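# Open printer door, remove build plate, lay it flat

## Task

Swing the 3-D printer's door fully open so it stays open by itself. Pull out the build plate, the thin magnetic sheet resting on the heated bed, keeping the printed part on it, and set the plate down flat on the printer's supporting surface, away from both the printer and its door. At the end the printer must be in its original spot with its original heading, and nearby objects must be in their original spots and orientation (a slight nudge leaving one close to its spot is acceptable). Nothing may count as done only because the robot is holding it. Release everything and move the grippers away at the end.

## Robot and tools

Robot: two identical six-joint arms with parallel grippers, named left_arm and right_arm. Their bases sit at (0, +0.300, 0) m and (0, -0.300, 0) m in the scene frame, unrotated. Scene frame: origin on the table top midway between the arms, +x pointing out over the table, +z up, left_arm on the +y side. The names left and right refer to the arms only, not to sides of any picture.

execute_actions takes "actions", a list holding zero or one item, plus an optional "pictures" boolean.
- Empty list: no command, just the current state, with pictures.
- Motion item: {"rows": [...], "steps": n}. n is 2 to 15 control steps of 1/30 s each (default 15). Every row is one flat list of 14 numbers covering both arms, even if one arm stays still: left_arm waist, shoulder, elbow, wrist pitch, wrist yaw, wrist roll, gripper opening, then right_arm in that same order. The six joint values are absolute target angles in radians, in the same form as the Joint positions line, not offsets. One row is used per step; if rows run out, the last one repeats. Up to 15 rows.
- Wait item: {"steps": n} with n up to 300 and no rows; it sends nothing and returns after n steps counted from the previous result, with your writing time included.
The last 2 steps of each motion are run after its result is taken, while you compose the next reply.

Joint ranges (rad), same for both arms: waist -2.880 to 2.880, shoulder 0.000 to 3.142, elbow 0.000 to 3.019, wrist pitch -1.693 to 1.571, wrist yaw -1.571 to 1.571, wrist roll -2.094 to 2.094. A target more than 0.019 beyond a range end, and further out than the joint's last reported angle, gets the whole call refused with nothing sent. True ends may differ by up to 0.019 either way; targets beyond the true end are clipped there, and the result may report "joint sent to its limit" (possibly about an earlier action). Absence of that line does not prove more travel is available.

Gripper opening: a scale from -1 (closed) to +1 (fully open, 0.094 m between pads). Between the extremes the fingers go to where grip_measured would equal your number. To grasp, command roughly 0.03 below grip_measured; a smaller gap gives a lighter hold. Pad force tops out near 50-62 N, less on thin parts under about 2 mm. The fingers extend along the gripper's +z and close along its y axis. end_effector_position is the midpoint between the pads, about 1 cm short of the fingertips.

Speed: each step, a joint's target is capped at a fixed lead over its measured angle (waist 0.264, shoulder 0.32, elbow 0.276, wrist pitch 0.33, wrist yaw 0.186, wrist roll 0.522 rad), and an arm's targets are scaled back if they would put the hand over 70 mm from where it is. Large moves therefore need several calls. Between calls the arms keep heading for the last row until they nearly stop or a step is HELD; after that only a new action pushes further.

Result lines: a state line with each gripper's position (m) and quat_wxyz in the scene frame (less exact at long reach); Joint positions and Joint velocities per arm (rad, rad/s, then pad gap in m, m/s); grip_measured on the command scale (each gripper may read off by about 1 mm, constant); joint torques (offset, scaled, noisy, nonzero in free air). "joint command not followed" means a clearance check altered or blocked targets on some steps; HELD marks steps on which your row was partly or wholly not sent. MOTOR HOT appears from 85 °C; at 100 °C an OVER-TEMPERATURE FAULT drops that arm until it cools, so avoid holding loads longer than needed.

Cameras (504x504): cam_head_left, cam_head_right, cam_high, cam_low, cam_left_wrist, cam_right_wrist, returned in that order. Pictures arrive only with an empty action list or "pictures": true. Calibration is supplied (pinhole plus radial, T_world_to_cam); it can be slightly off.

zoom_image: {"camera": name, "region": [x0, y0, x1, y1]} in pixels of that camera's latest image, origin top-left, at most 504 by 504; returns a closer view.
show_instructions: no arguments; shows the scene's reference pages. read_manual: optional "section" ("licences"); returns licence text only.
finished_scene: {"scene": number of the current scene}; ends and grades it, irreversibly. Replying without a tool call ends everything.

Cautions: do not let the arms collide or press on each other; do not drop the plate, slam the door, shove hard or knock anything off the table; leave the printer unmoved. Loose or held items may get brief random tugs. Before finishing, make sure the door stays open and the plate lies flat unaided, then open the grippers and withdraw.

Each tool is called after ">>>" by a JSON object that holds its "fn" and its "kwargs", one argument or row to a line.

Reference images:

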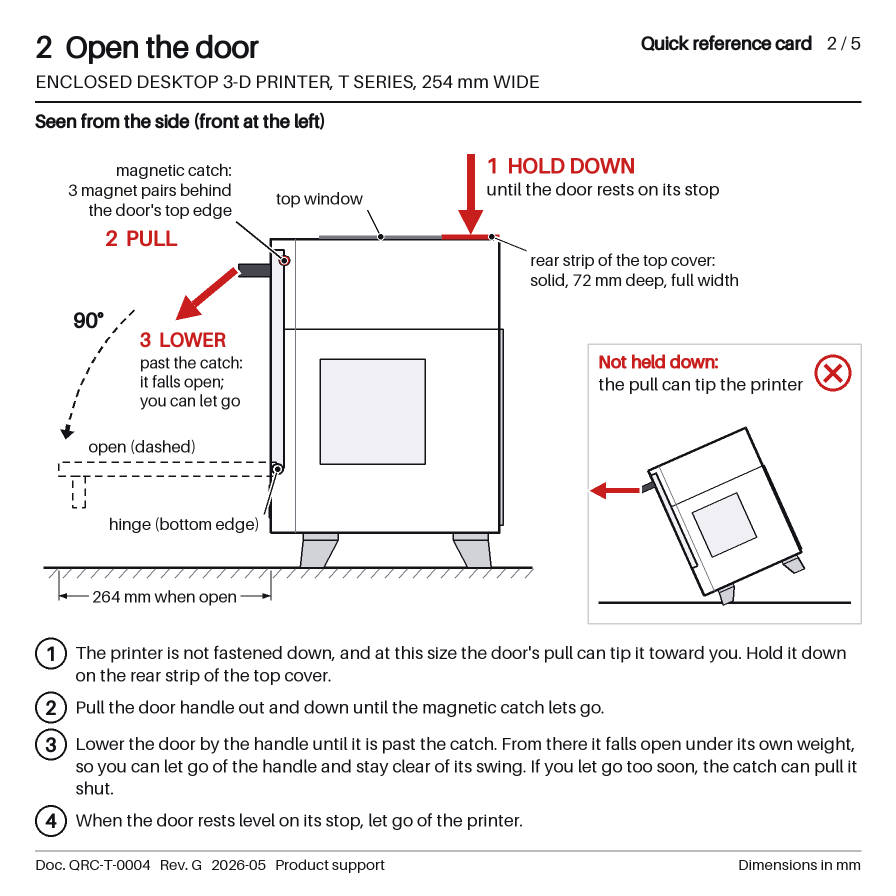

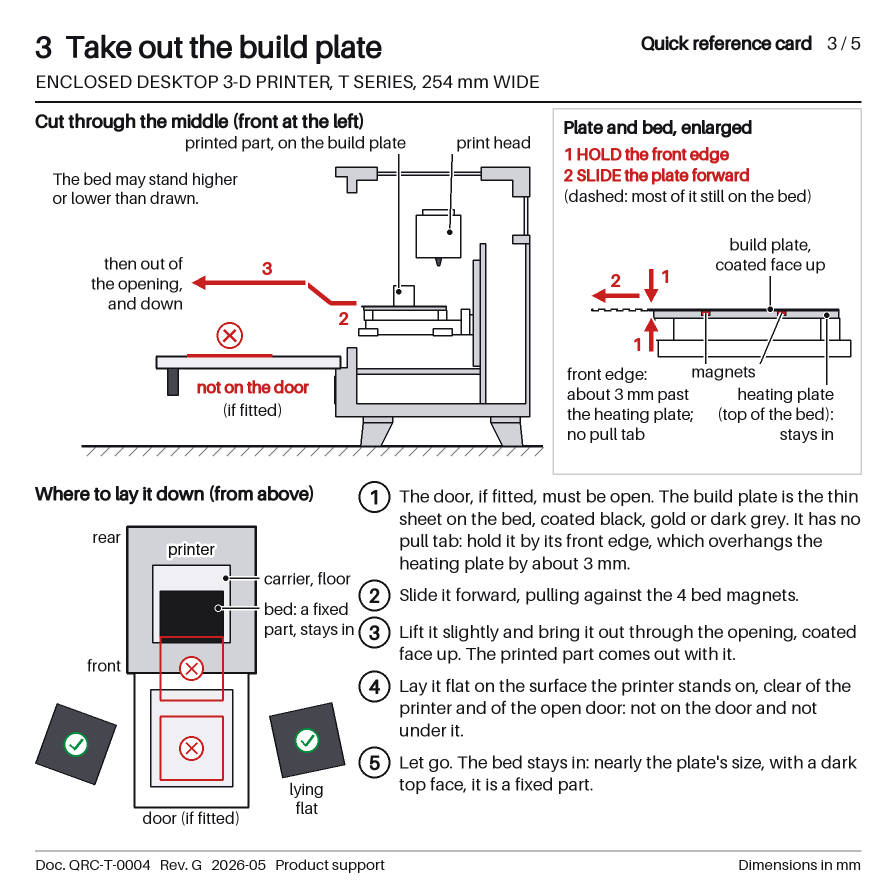

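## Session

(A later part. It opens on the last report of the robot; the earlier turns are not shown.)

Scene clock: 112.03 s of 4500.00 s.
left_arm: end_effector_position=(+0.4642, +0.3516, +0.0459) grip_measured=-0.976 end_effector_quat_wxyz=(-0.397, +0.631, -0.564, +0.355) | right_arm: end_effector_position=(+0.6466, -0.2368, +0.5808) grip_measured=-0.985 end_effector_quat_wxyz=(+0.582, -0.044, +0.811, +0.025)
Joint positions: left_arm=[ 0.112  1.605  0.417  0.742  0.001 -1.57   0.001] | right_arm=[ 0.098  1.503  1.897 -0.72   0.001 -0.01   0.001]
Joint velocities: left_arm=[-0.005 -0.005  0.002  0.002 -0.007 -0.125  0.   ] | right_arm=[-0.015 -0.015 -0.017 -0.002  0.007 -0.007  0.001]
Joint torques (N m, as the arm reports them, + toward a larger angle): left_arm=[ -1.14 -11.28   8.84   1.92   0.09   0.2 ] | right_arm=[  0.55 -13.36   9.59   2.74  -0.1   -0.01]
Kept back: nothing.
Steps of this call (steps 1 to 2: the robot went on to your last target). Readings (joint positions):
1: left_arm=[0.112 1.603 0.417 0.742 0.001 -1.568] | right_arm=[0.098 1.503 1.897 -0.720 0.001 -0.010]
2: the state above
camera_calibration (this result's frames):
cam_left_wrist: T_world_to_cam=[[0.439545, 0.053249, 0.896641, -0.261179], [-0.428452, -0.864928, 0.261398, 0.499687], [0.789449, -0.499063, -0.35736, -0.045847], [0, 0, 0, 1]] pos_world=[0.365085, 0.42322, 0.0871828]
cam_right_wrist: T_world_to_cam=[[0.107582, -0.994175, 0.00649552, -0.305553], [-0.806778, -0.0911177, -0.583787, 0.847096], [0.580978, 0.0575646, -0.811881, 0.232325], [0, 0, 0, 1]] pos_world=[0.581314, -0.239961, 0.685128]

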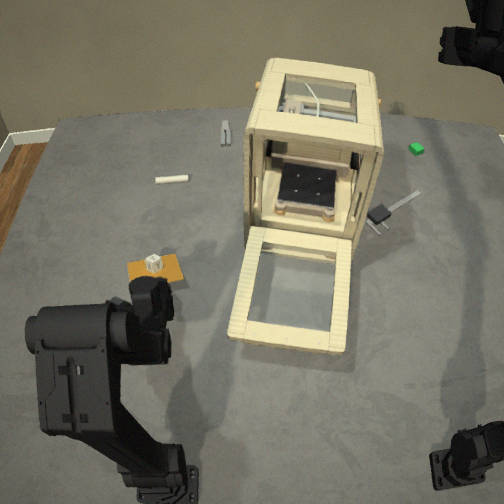

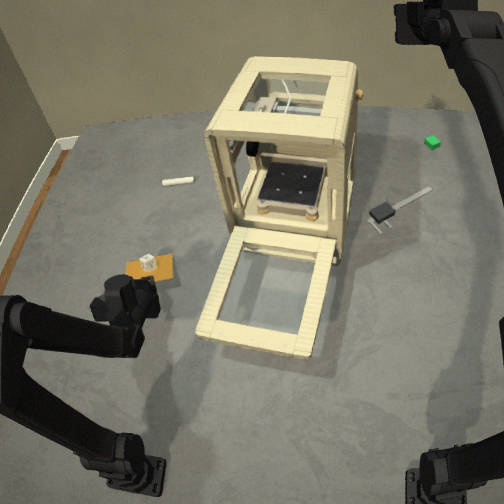

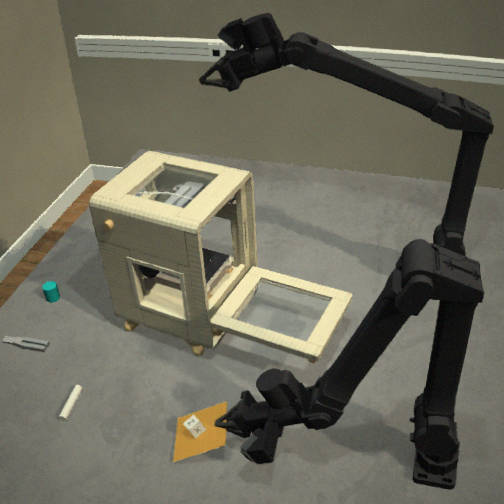

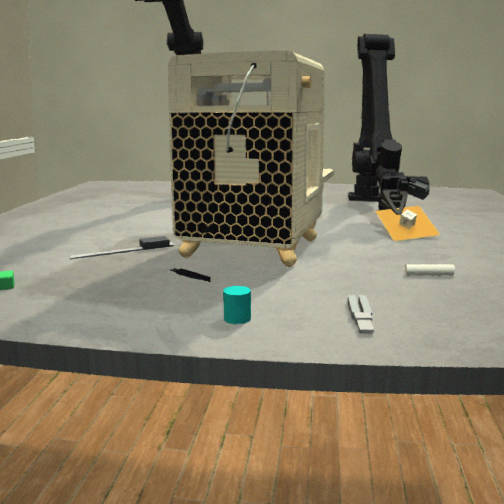

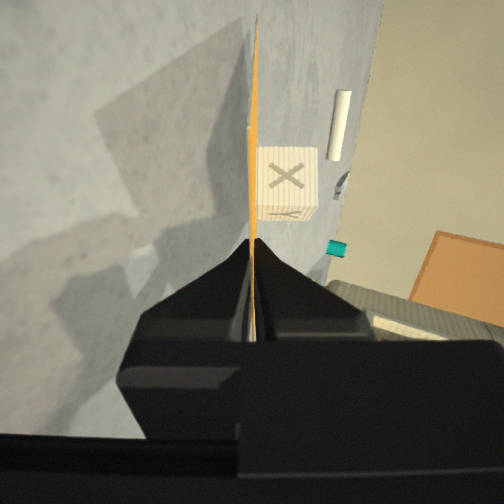

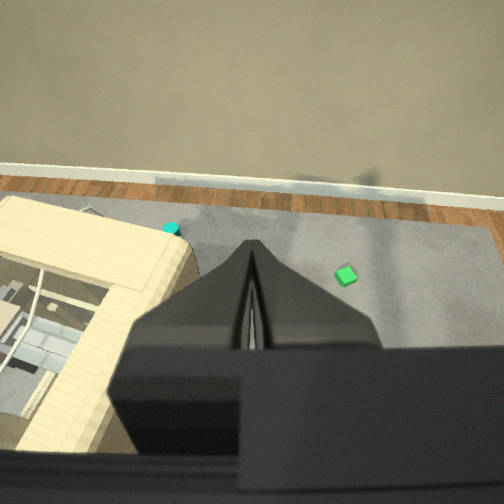

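>>> {"fn": "execute_actions", "kwargs": {
  "actions": [
    {"rows":[[0.111,1.60,0.44,0.741,0.004,-1.575,-0.95,0.10,1.5,1.9,-0.7,0,0,-1],[0.111,1.60,0.43,0.741,0.004,-1.575,-0.90,0.10,1.5,1.9,-0.7,0,0,-1],[0.111,1.60,0.42,0.745,0.004,-1.575,-0.85,0.10,1.5,1.9,-0.7,0,0,-1],[0.111,1.60,0.41,0.75,0.004,-1.575,-0.80,0.10,1.5,1.9,-0.7,0,0,-1],[0.111,1.60,0.405,0.755,0.004,-1.575,-0.75,0.10,1.5,1.9,-0.7,0,0,-1],[0.111,1.602,0.40,0.758,0.004,-1.575,-0.70,0.10,1.5,1.9,-0.7,0,0,-1],[0.111,1.604,0.396,0.76,0.004,-1.575,-0.70,0.10,1.5,1.9,-0.7,0,0,-1],[0.111,1.606,0.392,0.762,0.004,-1.575,-0.70,0.10,1.5,1.9,-0.7,0,0,-1],[0.111,1.608,0.388,0.764,0.004,-1.575,-0.70,0.10,1.5,1.9,-0.7,0,0,-1],[0.111,1.61,0.384,0.766,0.004,-1.575,-0.70,0.10,1.5,1.9,-0.7,0,0,-1],[0.111,1.612,0.38,0.768,0.004,-1.575,-0.70,0.10,1.5,1.9,-0.7,0,0,-1],[0.111,1.614,0.376,0.77,0.004,-1.575,-0.70,0.10,1.5,1.9,-0.7,0,0,-1],[0.111,1.616,0.372,0.772,0.004,-1.575,-0.70,0.10,1.5,1.9,-0.7,0,0,-1]],"steps":15}
  ],
  "pictures": true
}}

Scene clock: 113.23 s of 4500.00 s.
left_arm: end_effector_position=(+0.4494, +0.3499, +0.0357) grip_measured=-0.703 end_effector_quat_wxyz=(-0.389, +0.636, -0.569, +0.348) | right_arm: end_effector_position=(+0.6466, -0.2368, +0.5808) grip_measured=-0.985 end_effector_quat_wxyz=(+0.582, -0.044, +0.811, +0.025)
Joint positions: left_arm=[ 0.112  1.604  0.383  0.747  0.001 -1.57   0.014] | right_arm=[ 0.098  1.503  1.897 -0.72   0.001 -0.01   0.001]
Joint velocities: left_arm=[-0.005 -0.005 -0.12   0.051 -0.022  0.022 -0.   ] | right_arm=[-0.005 -0.005 -0.002  0.007 -0.007  0.022 -0.   ]
Joint torques (N m, as the arm reports them, + toward a larger angle): left_arm=[-0.91 -9.25  4.74  2.91  0.11  0.12] | right_arm=[  0.56 -13.35   9.6    2.72  -0.09  -0.01]
Steps of this call (steps 1 to 23: the robot went on to your last target; steps 24 to 36: the first 13 steps of this action). Readings (joint positions):
24: left_arm=[0.112 1.604 0.424 0.742 0.001 -1.570] | right_arm=[0.098 1.503 1.897 -0.720 0.001 -0.010]
25: left_arm=[0.112 1.604 0.424 0.742 0.001 -1.570] | right_arm=[0.098 1.503 1.897 -0.720 0.001 -0.010]
27: left_arm=[0.112 1.604 0.424 0.742 0.001 -1.570] | right_arm=[0.098 1.503 1.897 -0.720 0.001 -0.010]
31: left_arm=[0.112 1.604 0.408 0.742 0.001 -1.570] | right_arm=[0.098 1.503 1.897 -0.720 0.001 -0.010]
36: the state above
camera_calibration (this result's frames):
cam_left_wrist: T_world_to_cam=[[0.463137, 0.0562834, 0.884498, -0.256711], [-0.42149, -0.863916, 0.275672, 0.490495], [0.779648, -0.500481, -0.376389, -0.033055], [0, 0, 0, 1]] pos_world=[0.351402, 0.421651, 0.0794027]
cam_right_wrist: T_world_to_cam=[[0.107582, -0.994175, 0.00649552, -0.305553], [-0.806778, -0.0911177, -0.583787, 0.847096], [0.580978, 0.0575646, -0.811881, 0.232325], [0, 0, 0, 1]] pos_world=[0.581314, -0.239961, 0.685128]

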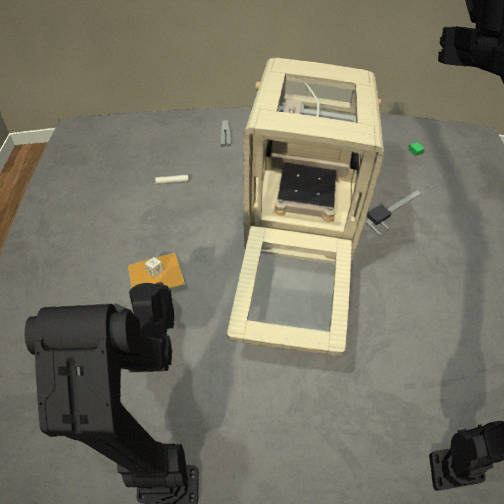

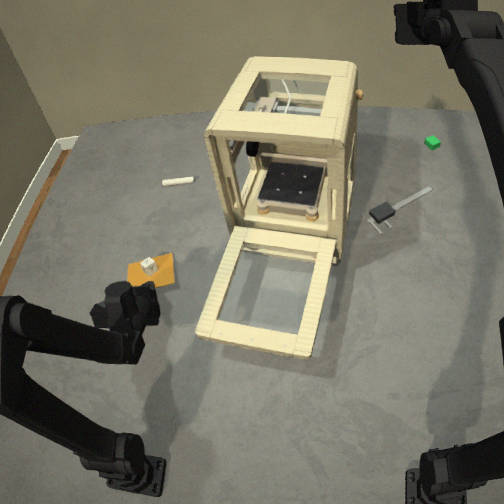

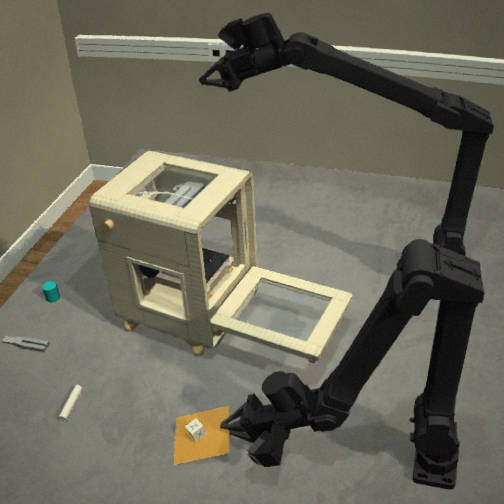

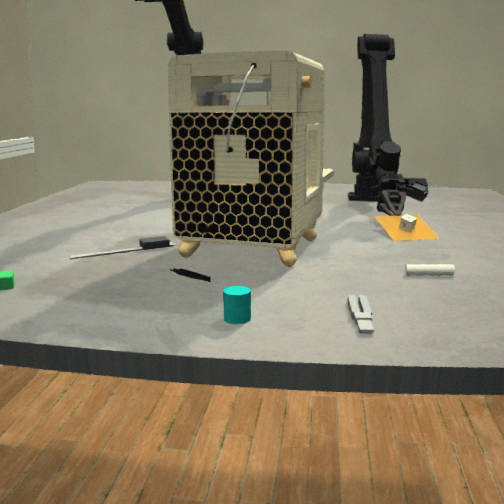

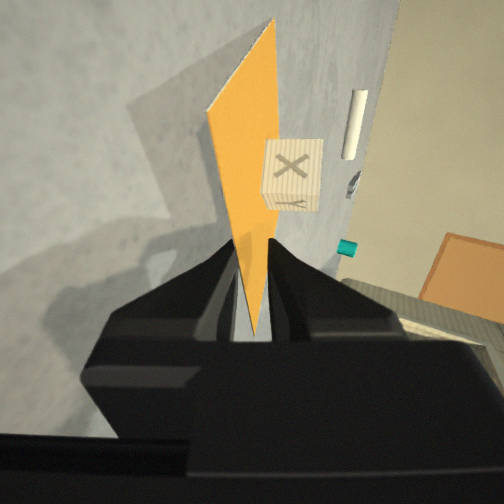

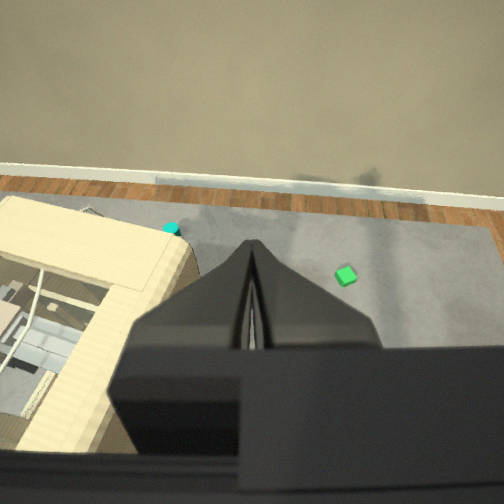

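>>> {"fn": "execute_actions", "kwargs": {
  "actions": [],
  "pictures": true
}}

Scene clock: 113.40 s of 4500.00 s.
left_arm: end_effector_position=(+0.4458, +0.3495, +0.0335) grip_measured=-0.702 end_effector_quat_wxyz=(-0.387, +0.637, -0.570, +0.346) | right_arm: end_effector_position=(+0.6466, -0.2368, +0.5808) grip_measured=-0.985 end_effector_quat_wxyz=(+0.582, -0.044, +0.811, +0.025)
Joint positions: left_arm=[ 0.112  1.604  0.375  0.75   0.001 -1.57   0.014] | right_arm=[ 0.098  1.503  1.897 -0.72   0.001 -0.01   0.001]
Joint velocities: left_arm=[-0.005  0.015 -0.007 -0.007 -0.066 -0.022  0.   ] | right_arm=[-0.005 -0.005  0.007  0.007 -0.051  0.007  0.   ]
Joint torques (N m, as the arm reports them, + toward a larger angle): left_arm=[-0.37 -8.92  4.94  2.95  0.09  0.14] | right_arm=[  0.55 -13.42   9.6    2.73  -0.1   -0.01]
Kept back: nothing.
Steps of this call (steps 1 to 2: the last 2 steps of your previous action; steps 3 to 5: the robot went on to your last target). Readings (joint positions):
1: left_arm=[0.112 1.604 0.380 0.749 0.001 -1.570] | right_arm=[0.098 1.503 1.897 -0.720 0.001 -0.010]
2: left_arm=[0.112 1.604 0.377 0.750 0.001 -1.570] | right_arm=[0.098 1.503 1.897 -0.720 0.001 -0.010]
4: left_arm=[0.112 1.604 0.375 0.750 0.001 -1.570] | right_arm=[0.098 1.503 1.897 -0.720 0.001 -0.010]
5: the state above
camera_calibration (this result's frames):
cam_left_wrist: T_world_to_cam=[[0.467824, 0.0568109, 0.881994, -0.255219], [-0.420019, -0.863751, 0.278421, 0.488445], [0.77764, -0.500707, -0.380222, -0.0302], [0, 0, 0, 1]] pos_world=[0.348039, 0.421273, 0.0776256]
cam_right_wrist: T_world_to_cam=[[0.107582, -0.994175, 0.00649552, -0.305553], [-0.806778, -0.0911177, -0.583787, 0.847096], [0.580978, 0.0575646, -0.811881, 0.232325], [0, 0, 0, 1]] pos_world=[0.581314, -0.239961, 0.685128]

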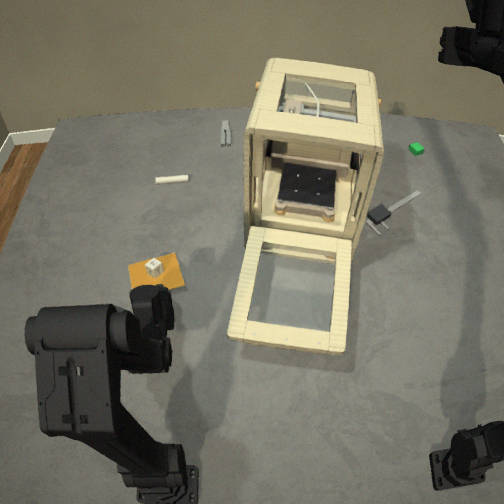

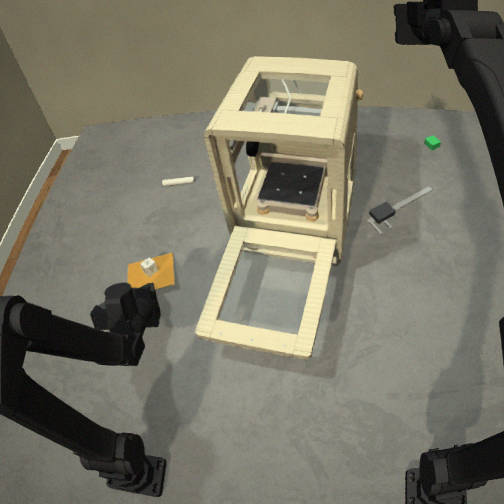

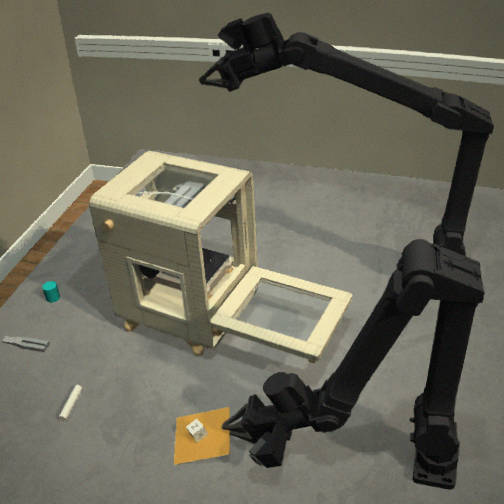

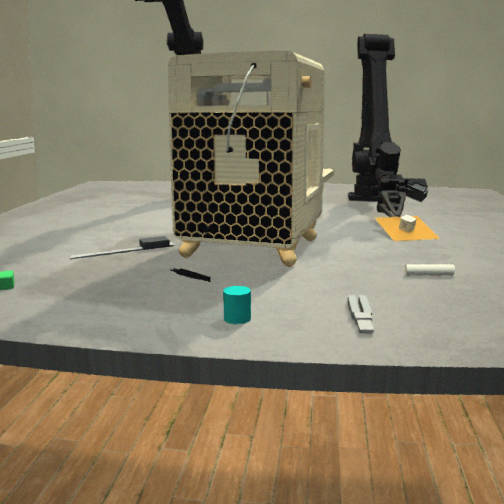

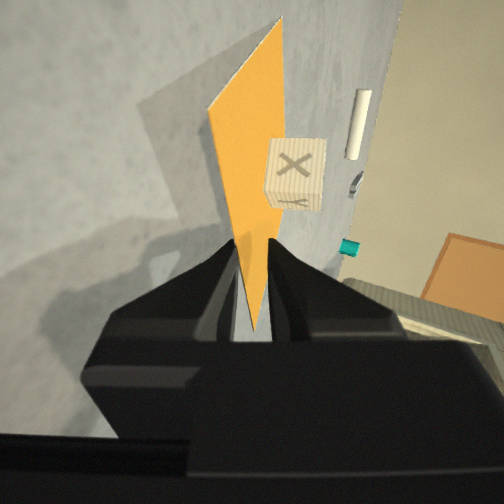

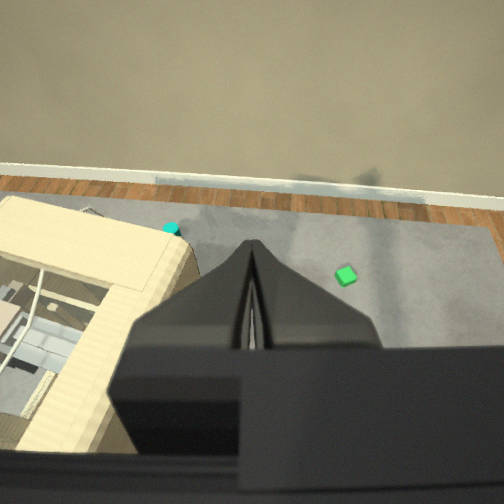

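>>> {"fn": "execute_actions", "kwargs": {
  "actions": [
    {"rows":[[0.111,1.590,0.41,0.735,0.004,-1.575,-0.66,0.10,1.5,1.9,-0.7,0,0,-1],[0.111,1.582,0.418,0.70,0.004,-1.575,-0.62,0.10,1.5,1.9,-0.7,0,0,-1],[0.111,1.572,0.427,0.66,0.004,-1.575,-0.58,0.10,1.5,1.9,-0.7,0,0,-1],[0.111,1.562,0.436,0.62,0.004,-1.575,-0.54,0.10,1.5,1.9,-0.7,0,0,-1],[0.111,1.552,0.445,0.58,0.004,-1.575,-0.50,0.10,1.5,1.9,-0.7,0,0,-1],[0.111,1.542,0.454,0.54,0.004,-1.575,-0.45,0.10,1.5,1.9,-0.7,0,0,-1],[0.111,1.532,0.463,0.50,0.004,-1.575,-0.45,0.10,1.5,1.9,-0.7,0,0,-1],[0.111,1.522,0.472,0.458,0.004,-1.575,-0.45,0.10,1.5,1.9,-0.7,0,0,-1],[0.111,1.512,0.481,0.415,0.004,-1.575,-0.45,0.10,1.5,1.9,-0.7,0,0,-1],[0.111,1.502,0.49,0.372,0.004,-1.575,-0.45,0.10,1.5,1.9,-0.7,0,0,-1],[0.111,1.492,0.499,0.33,0.004,-1.575,-0.45,0.10,1.5,1.9,-0.7,0,0,-1],[0.111,1.482,0.507,0.287,0.004,-1.575,-0.45,0.10,1.5,1.9,-0.7,0,0,-1],[0.111,1.472,0.515,0.244,0.004,-1.575,-0.45,0.10,1.5,1.9,-0.7,0,0,-1]],"steps":15}
  ],
  "pictures": true
}}

Scene clock: 114.80 s of 4500.00 s.
left_arm: end_effector_position=(+0.4429, +0.3491, +0.0239) grip_measured=-0.452 end_effector_quat_wxyz=(-0.313, +0.676, -0.605, +0.280) | right_arm: end_effector_position=(+0.6466, -0.2368, +0.5808) grip_measured=-0.985 end_effector_quat_wxyz=(+0.582, -0.044, +0.811, +0.025)
Joint positions: left_arm=[ 0.112  1.506  0.465  0.338  0.001 -1.57   0.026] | right_arm=[ 0.098  1.503  1.897 -0.72   0.001 -0.01   0.001]
Joint velocities: left_arm=[-0.005 -0.347  0.256 -1.253  0.022 -0.066  0.001] | right_arm=[ 0.005 -0.005 -0.002 -0.002 -0.007  0.007 -0.001]
Joint torques (N m, as the arm reports them, + toward a larger angle): left_arm=[ -0.82 -11.7    9.63   1.66   0.08   0.09] | right_arm=[  0.54 -13.26   9.6    2.74  -0.1   -0.01]
Steps of this call (steps 1 to 15: the robot went on to your last target; steps 16 to 29: nothing new was sent; steps 30 to 42: the first 13 steps of this action). Readings (joint positions):
30: left_arm=[0.112 1.604 0.375 0.750 0.001 -1.570] | right_arm=[0.098 1.503 1.897 -0.720 0.001 -0.010]
31: left_arm=[0.112 1.603 0.377 0.742 0.001 -1.570] | right_arm=[0.098 1.503 1.897 -0.720 0.001 -0.010]
33: left_arm=[0.112 1.597 0.387 0.692 0.001 -1.570] | right_arm=[0.098 1.503 1.897 -0.720 0.001 -0.010]
37: left_arm=[0.112 1.564 0.419 0.544 0.001 -1.570] | right_arm=[0.098 1.503 1.897 -0.720 0.001 -0.010]
42: the state above
camera_calibration (this result's frames):
cam_left_wrist: T_world_to_cam=[[0.651618, 0.0774949, 0.754579, -0.330945], [-0.34539, -0.855352, 0.386107, 0.451018], [0.675352, -0.512218, -0.530597, 0.0212152], [0, 0, 0, 1]] pos_world=[0.357099, 0.422293, 0.0868399]
cam_right_wrist: T_world_to_cam=[[0.107582, -0.994175, 0.00649552, -0.305553], [-0.806778, -0.0911177, -0.583787, 0.847096], [0.580978, 0.0575646, -0.811881, 0.232325], [0, 0, 0, 1]] pos_world=[0.581314, -0.239961, 0.685128]

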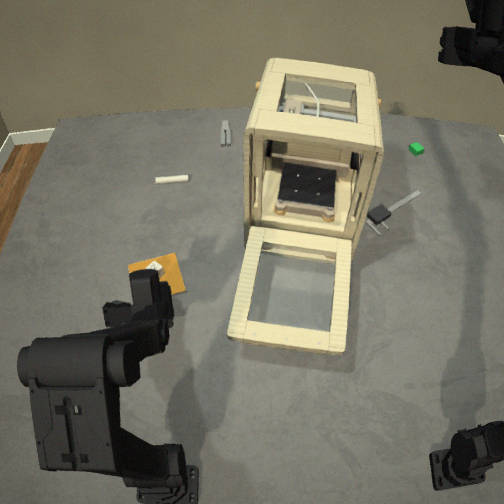

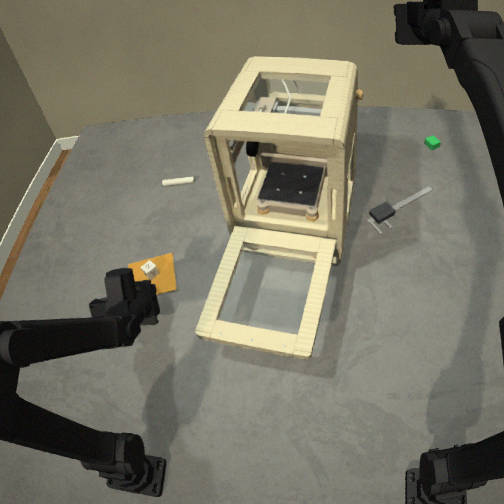

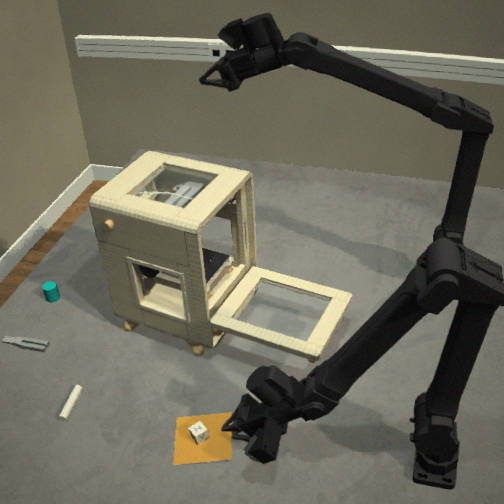

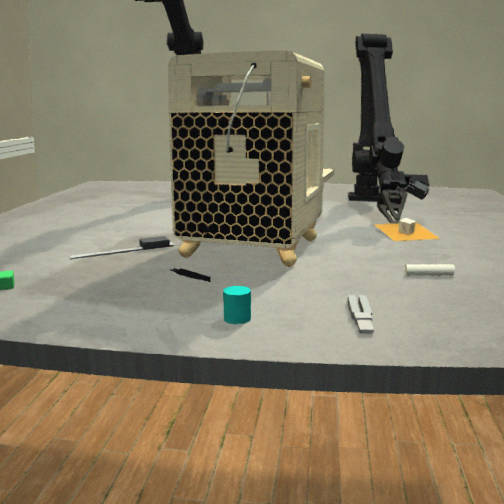

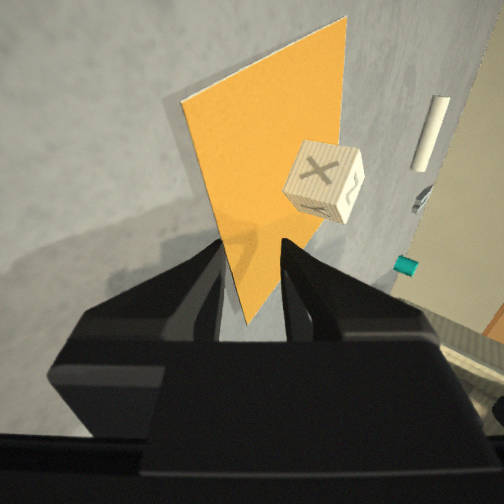

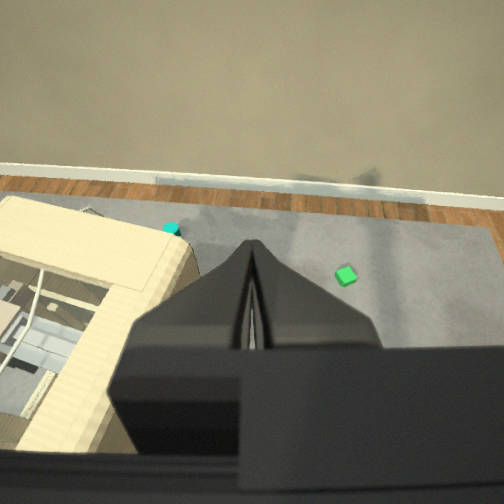

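>>> {"fn": "execute_actions", "kwargs": {
  "actions": [],
  "pictures": true
}}

Scene clock: 114.87 s of 4500.00 s.
left_arm: end_effector_position=(+0.4413, +0.3490, +0.0255) grip_measured=-0.452 end_effector_quat_wxyz=(-0.304, +0.680, -0.609, +0.272) | right_arm: end_effector_position=(+0.6466, -0.2368, +0.5808) grip_measured=-0.985 end_effector_quat_wxyz=(+0.582, -0.044, +0.811, +0.025)
Joint positions: left_arm=[ 0.112  1.488  0.476  0.282  0.001 -1.57   0.026] | right_arm=[ 0.098  1.503  1.897 -0.72   0.001 -0.01   0.001]
Joint velocities: left_arm=[-0.005 -0.2    0.09  -0.481 -0.007 -0.022 -0.001] | right_arm=[ 0.015  0.005 -0.002  0.007 -0.081  0.022  0.   ]
Joint torques (N m, as the arm reports them, + toward a larger angle): left_arm=[ -0.4  -10.88   9.56   1.44   0.05   0.13] | right_arm=[  0.55 -13.31   9.58   2.73  -0.1    0.  ]
Kept back: nothing.
Steps of this call (steps 1 to 2: the last 2 steps of your previous action). Readings (joint positions):
1: left_arm=[0.112 1.496 0.472 0.303 0.001 -1.570] | right_arm=[0.098 1.503 1.897 -0.720 0.001 -0.010]
2: the state above
camera_calibration (this result's frames):
cam_left_wrist: T_world_to_cam=[[0.671127, 0.0796905, 0.737047, -0.340122], [-0.335141, -0.854199, 0.397524, 0.444497], [0.661263, -0.513804, -0.546568, 0.0302016], [0, 0, 0, 1]] pos_world=[0.357263, 0.422311, 0.0904952]
cam_right_wrist: T_world_to_cam=[[0.107582, -0.994175, 0.00649552, -0.305553], [-0.806778, -0.0911177, -0.583787, 0.847096], [0.580978, 0.0575646, -0.811881, 0.232325], [0, 0, 0, 1]] pos_world=[0.581314, -0.239961, 0.685128]

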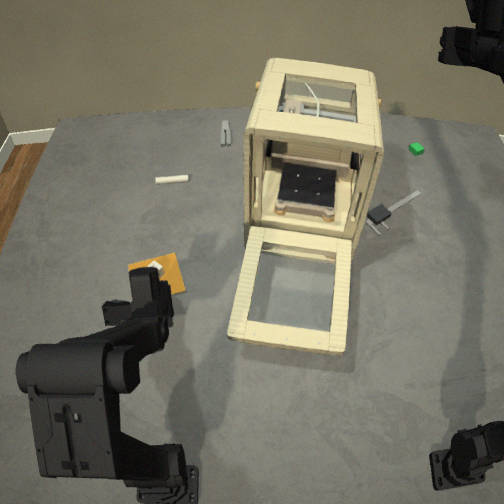

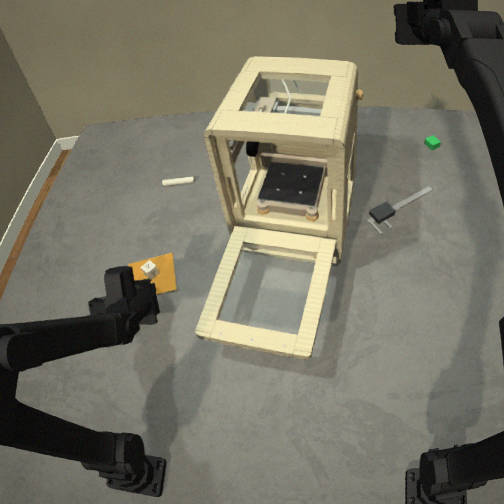

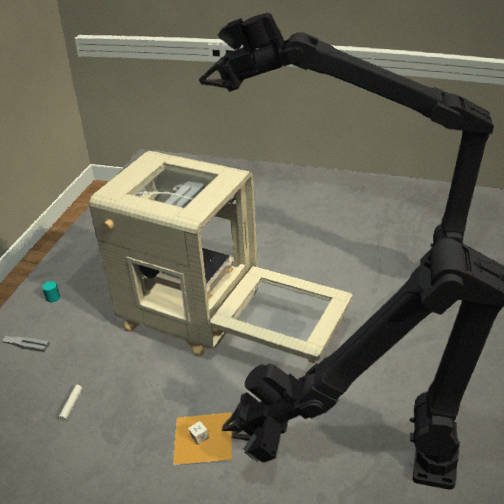

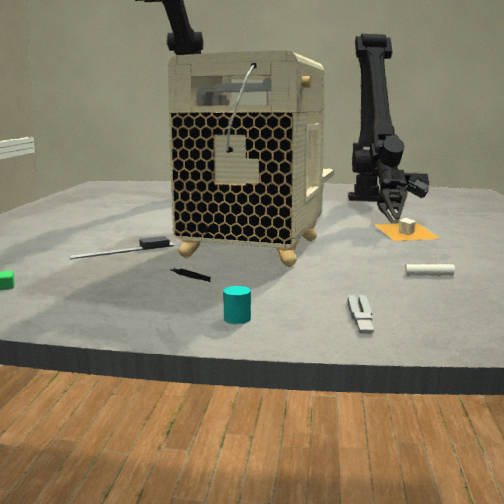

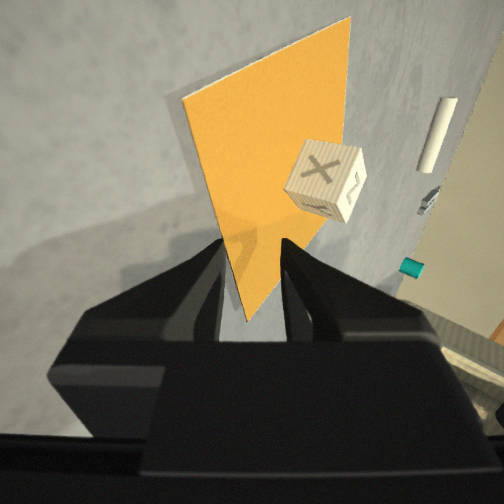

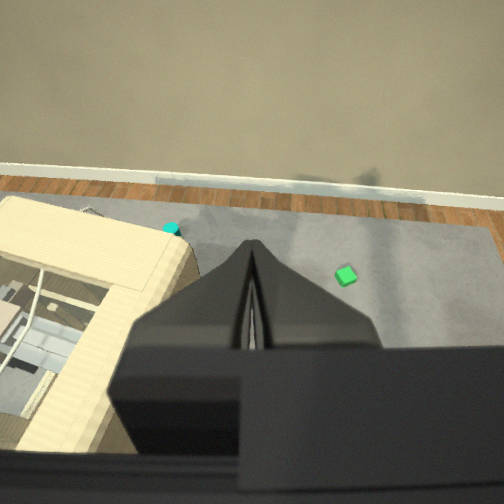

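>>> {"fn": "execute_actions", "kwargs": {
  "actions": [
    {"rows":[[0.111,1.468,0.47,0.244,0.004,-1.575,-0.45,0.10,1.5,1.9,-0.7,0,0,-1],[0.111,1.462,0.463,0.244,0.004,-1.575,-0.45,0.10,1.5,1.9,-0.7,0,0,-1],[0.111,1.456,0.457,0.244,0.004,-1.575,-0.45,0.10,1.5,1.9,-0.7,0,0,-1],[0.111,1.449,0.450,0.244,0.004,-1.575,-0.45,0.10,1.5,1.9,-0.7,0,0,-1],[0.111,1.443,0.444,0.244,0.004,-1.575,-0.45,0.10,1.5,1.9,-0.7,0,0,-1],[0.111,1.437,0.437,0.244,0.004,-1.575,-0.45,0.10,1.5,1.9,-0.7,0,0,-1],[0.111,1.431,0.431,0.244,0.004,-1.575,-0.45,0.10,1.5,1.9,-0.7,0,0,-1],[0.111,1.424,0.424,0.244,0.004,-1.575,-0.45,0.10,1.5,1.9,-0.7,0,0,-1],[0.111,1.418,0.418,0.244,0.004,-1.575,-0.45,0.10,1.5,1.9,-0.7,0,0,-1],[0.111,1.412,0.411,0.244,0.004,-1.575,-0.45,0.10,1.5,1.9,-0.7,0,0,-1],[0.111,1.406,0.405,0.244,0.004,-1.575,-0.45,0.10,1.5,1.9,-0.7,0,0,-1],[0.111,1.399,0.399,0.244,0.004,-1.575,-0.45,0.10,1.5,1.9,-0.7,0,0,-1],[0.111,1.393,0.393,0.244,0.004,-1.575,-0.45,0.10,1.5,1.9,-0.7,0,0,-1]],"steps":15}
  ],
  "pictures": true
}}

Scene clock: 115.63 s of 4500.00 s.
left_arm: end_effector_position=(+0.4125, +0.3457, +0.0246) grip_measured=-0.452 end_effector_quat_wxyz=(-0.297, +0.684, -0.612, +0.266) | right_arm: end_effector_position=(+0.6466, -0.2368, +0.5808) grip_measured=-0.985 end_effector_quat_wxyz=(+0.582, -0.044, +0.811, +0.025)
Joint positions: left_arm=[ 0.112  1.417  0.411  0.255  0.001 -1.57   0.026] | right_arm=[ 0.098  1.503  1.897 -0.72   0.001 -0.01   0.001]
Joint velocities: left_arm=[-0.005 -0.181 -0.159 -0.012 -0.022 -0.022  0.   ] | right_arm=[-0.005 -0.005 -0.007  0.012 -0.007  0.007 -0.001]
Joint torques (N m, as the arm reports them, + toward a larger angle): left_arm=[-0.74 -9.69  6.18  1.14  0.05  0.1 ] | right_arm=[  0.56 -13.32   9.61   2.72  -0.1   -0.01]
Steps of this call (steps 1 to 10: the robot went on to your last target; steps 11 to 23: the first 13 steps of this action). Readings (joint positions):
11: left_arm=[0.112 1.479 0.480 0.255 0.001 -1.570] | right_arm=[0.098 1.503 1.897 -0.720 0.001 -0.010]
12: left_arm=[0.112 1.479 0.479 0.255 0.001 -1.570] | right_arm=[0.098 1.503 1.897 -0.720 0.001 -0.010]
14: left_arm=[0.112 1.475 0.473 0.255 0.001 -1.570] | right_arm=[0.098 1.503 1.897 -0.720 0.001 -0.010]
18: left_arm=[0.112 1.451 0.445 0.255 0.001 -1.570] | right_arm=[0.098 1.503 1.897 -0.720 0.001 -0.010]
23: the state above
camera_calibration (this result's frames):
cam_left_wrist: T_world_to_cam=[[0.686345, 0.0814031, 0.722706, -0.326321], [-0.32676, -0.853255, 0.406428, 0.428414], [0.649737, -0.515101, -0.559028, 0.0526234], [0, 0, 0, 1]] pos_world=[0.329766, 0.419216, 0.0911328]
cam_right_wrist: T_world_to_cam=[[0.107582, -0.994175, 0.00649552, -0.305553], [-0.806778, -0.0911177, -0.583787, 0.847096], [0.580978, 0.0575646, -0.811881, 0.232325], [0, 0, 0, 1]] pos_world=[0.581314, -0.239961, 0.685128]

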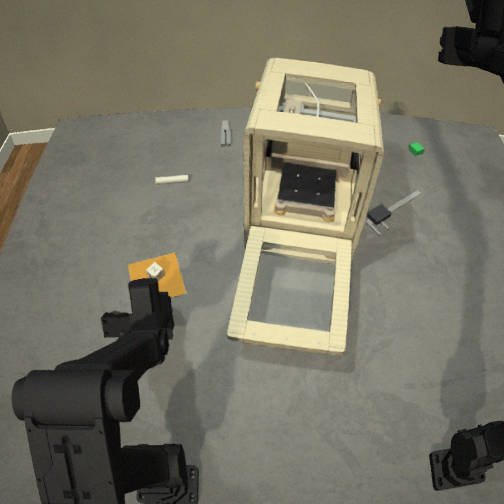

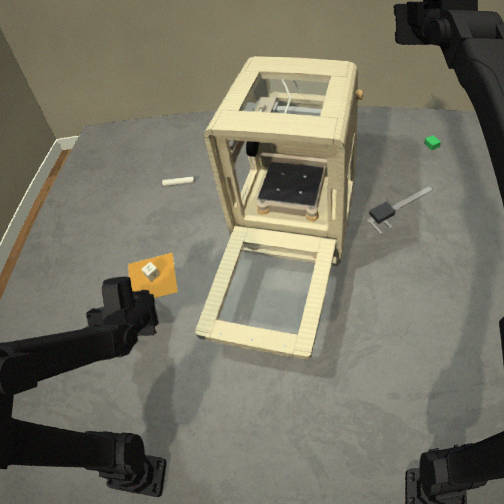

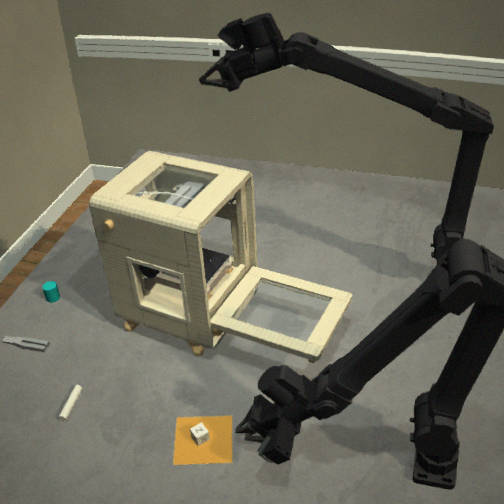

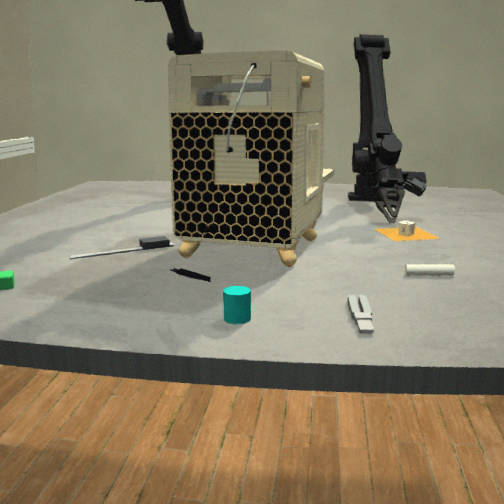

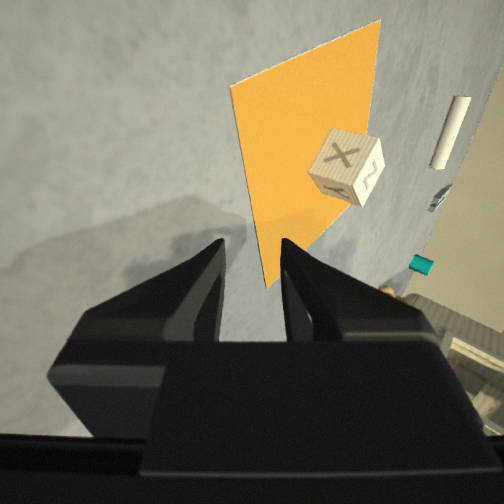

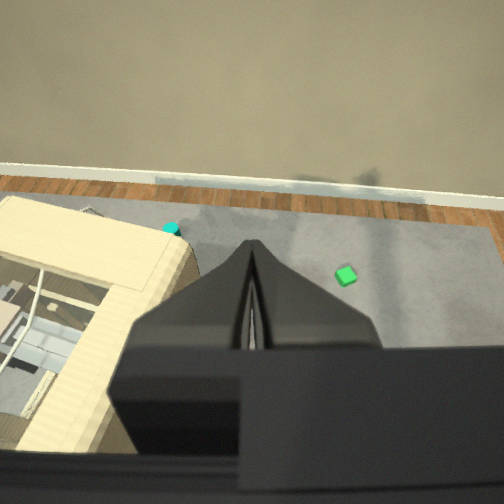

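>>> {"fn": "execute_actions", "kwargs": {
  "actions": [
    {"rows":[[0.111,1.38,0.385,0.244,0.004,-1.575,-0.45,0.10,1.5,1.9,-0.7,0,0,-1],[0.111,1.36,0.38,0.244,0.004,-1.575,-0.45,0.10,1.5,1.9,-0.7,0,0,-1],[0.111,1.335,0.38,0.244,0.004,-1.575,-0.45,0.10,1.5,1.9,-0.7,0,0,-1],[0.111,1.305,0.39,0.244,0.004,-1.575,-0.45,0.10,1.5,1.9,-0.7,0,0,-1],[0.111,1.275,0.41,0.244,0.004,-1.575,-0.45,0.10,1.5,1.9,-0.7,0,0,-1],[0.111,1.24,0.43,0.244,0.004,-1.575,-0.45,0.10,1.5,1.9,-0.7,0,0,-1],[0.111,1.205,0.45,0.244,0.004,-1.575,-0.45,0.10,1.5,1.9,-0.7,0,0,-1],[0.111,1.17,0.47,0.244,0.004,-1.575,-0.45,0.10,1.5,1.9,-0.7,0,0,-1],[0.111,1.135,0.49,0.244,0.004,-1.575,-0.45,0.10,1.5,1.9,-0.7,0,0,-1],[0.111,1.10,0.51,0.244,0.004,-1.575,-0.45,0.10,1.5,1.9,-0.7,0,0,-1],[0.111,1.07,0.525,0.244,0.004,-1.575,-0.45,0.10,1.5,1.9,-0.7,0,0,-1],[0.111,1.045,0.54,0.244,0.004,-1.575,-0.45,0.10,1.5,1.9,-0.7,0,0,-1],[0.111,1.03,0.55,0.244,0.004,-1.575,-0.45,0.10,1.5,1.9,-0.7,0,0,-1]],"steps":15}
  ],
  "pictures": true
}}

Scene clock: 116.23 s of 4500.00 s.
left_arm: end_effector_position=(+0.4381, +0.3486, +0.1664) grip_measured=-0.452 end_effector_quat_wxyz=(-0.407, +0.624, -0.558, +0.365) | right_arm: end_effector_position=(+0.6466, -0.2368, +0.5808) grip_measured=-0.985 end_effector_quat_wxyz=(+0.582, -0.044, +0.811, +0.025)
Joint positions: left_arm=[ 0.112  1.109  0.448  0.247  0.001 -1.57   0.026] | right_arm=[ 0.098  1.503  1.897 -0.72   0.001 -0.01   0.001]
Joint velocities: left_arm=[-0.005 -0.806  0.418 -0.017  0.022 -0.007 -0.001] | right_arm=[-0.005 -0.005  0.002 -0.017  0.007  0.051  0.001]
Joint torques (N m, as the arm reports them, + toward a larger angle): left_arm=[-1.09 -7.29 13.7   2.01  0.1   0.17] | right_arm=[  0.52 -13.3    9.6    2.72  -0.1    0.  ]
Steps of this call (steps 1 to 2: the last 2 steps of your previous action; steps 3 to 5: the robot went on to your last target; steps 6 to 18: the first 13 steps of this action). Readings (joint positions):
6: left_arm=[0.112 1.401 0.398 0.255 0.001 -1.570] | right_arm=[0.098 1.503 1.897 -0.720 0.001 -0.010]
7: left_arm=[0.112 1.398 0.397 0.255 0.001 -1.570] | right_arm=[0.098 1.503 1.897 -0.720 0.001 -0.010]
9: left_arm=[0.112 1.378 0.390 0.253 0.001 -1.570] | right_arm=[0.098 1.503 1.897 -0.720 0.001 -0.010]
13: left_arm=[0.112 1.270 0.395 0.247 0.001 -1.570] | right_arm=[0.098 1.503 1.897 -0.720 0.001 -0.010]
18: the state above
camera_calibration (this result's frames):
cam_left_wrist: T_world_to_cam=[[0.410041, 0.0503079, 0.910679, -0.345957], [-0.436876, -0.865648, 0.244527, 0.461139], [0.800629, -0.49812, -0.332973, 0.00706076], [0, 0, 0, 1]] pos_world=[0.337664, 0.420105, 0.204646]
cam_right_wrist: T_world_to_cam=[[0.107582, -0.994175, 0.00649552, -0.305553], [-0.806778, -0.0911177, -0.583787, 0.847096], [0.580978, 0.0575646, -0.811881, 0.232325], [0, 0, 0, 1]] pos_world=[0.581314, -0.239961, 0.685128]

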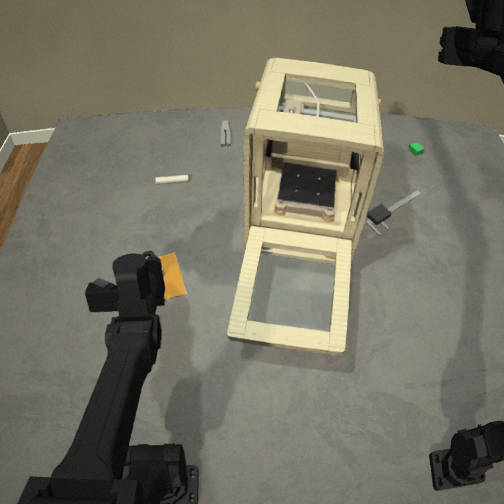

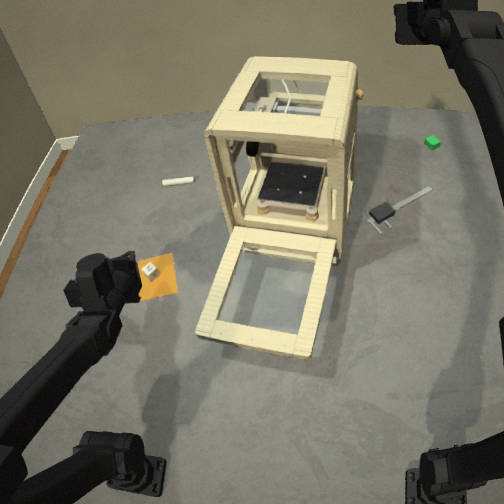

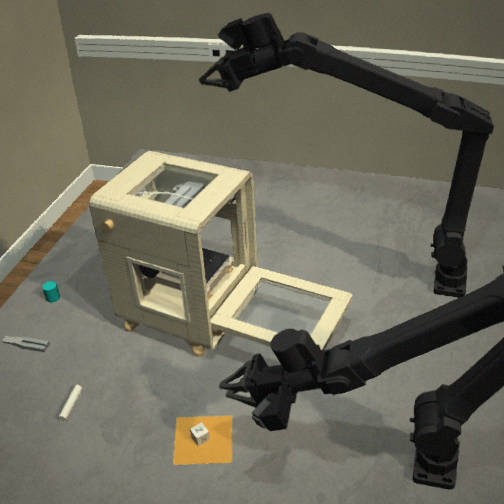

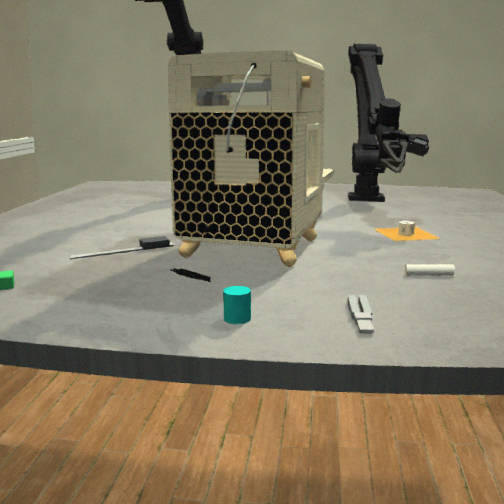

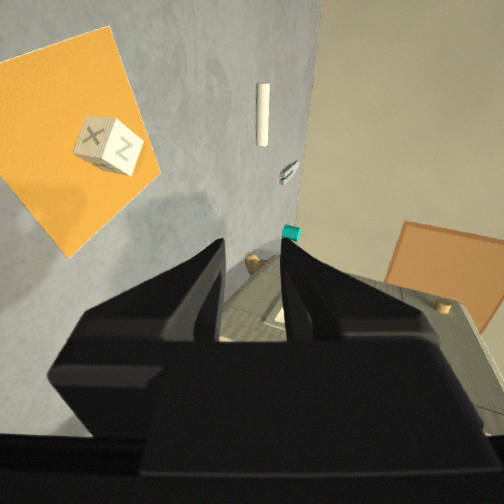

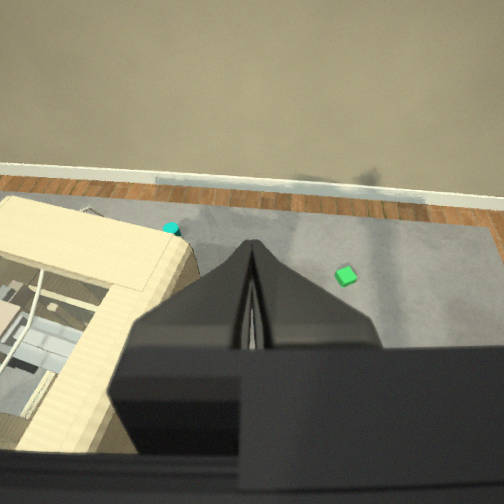

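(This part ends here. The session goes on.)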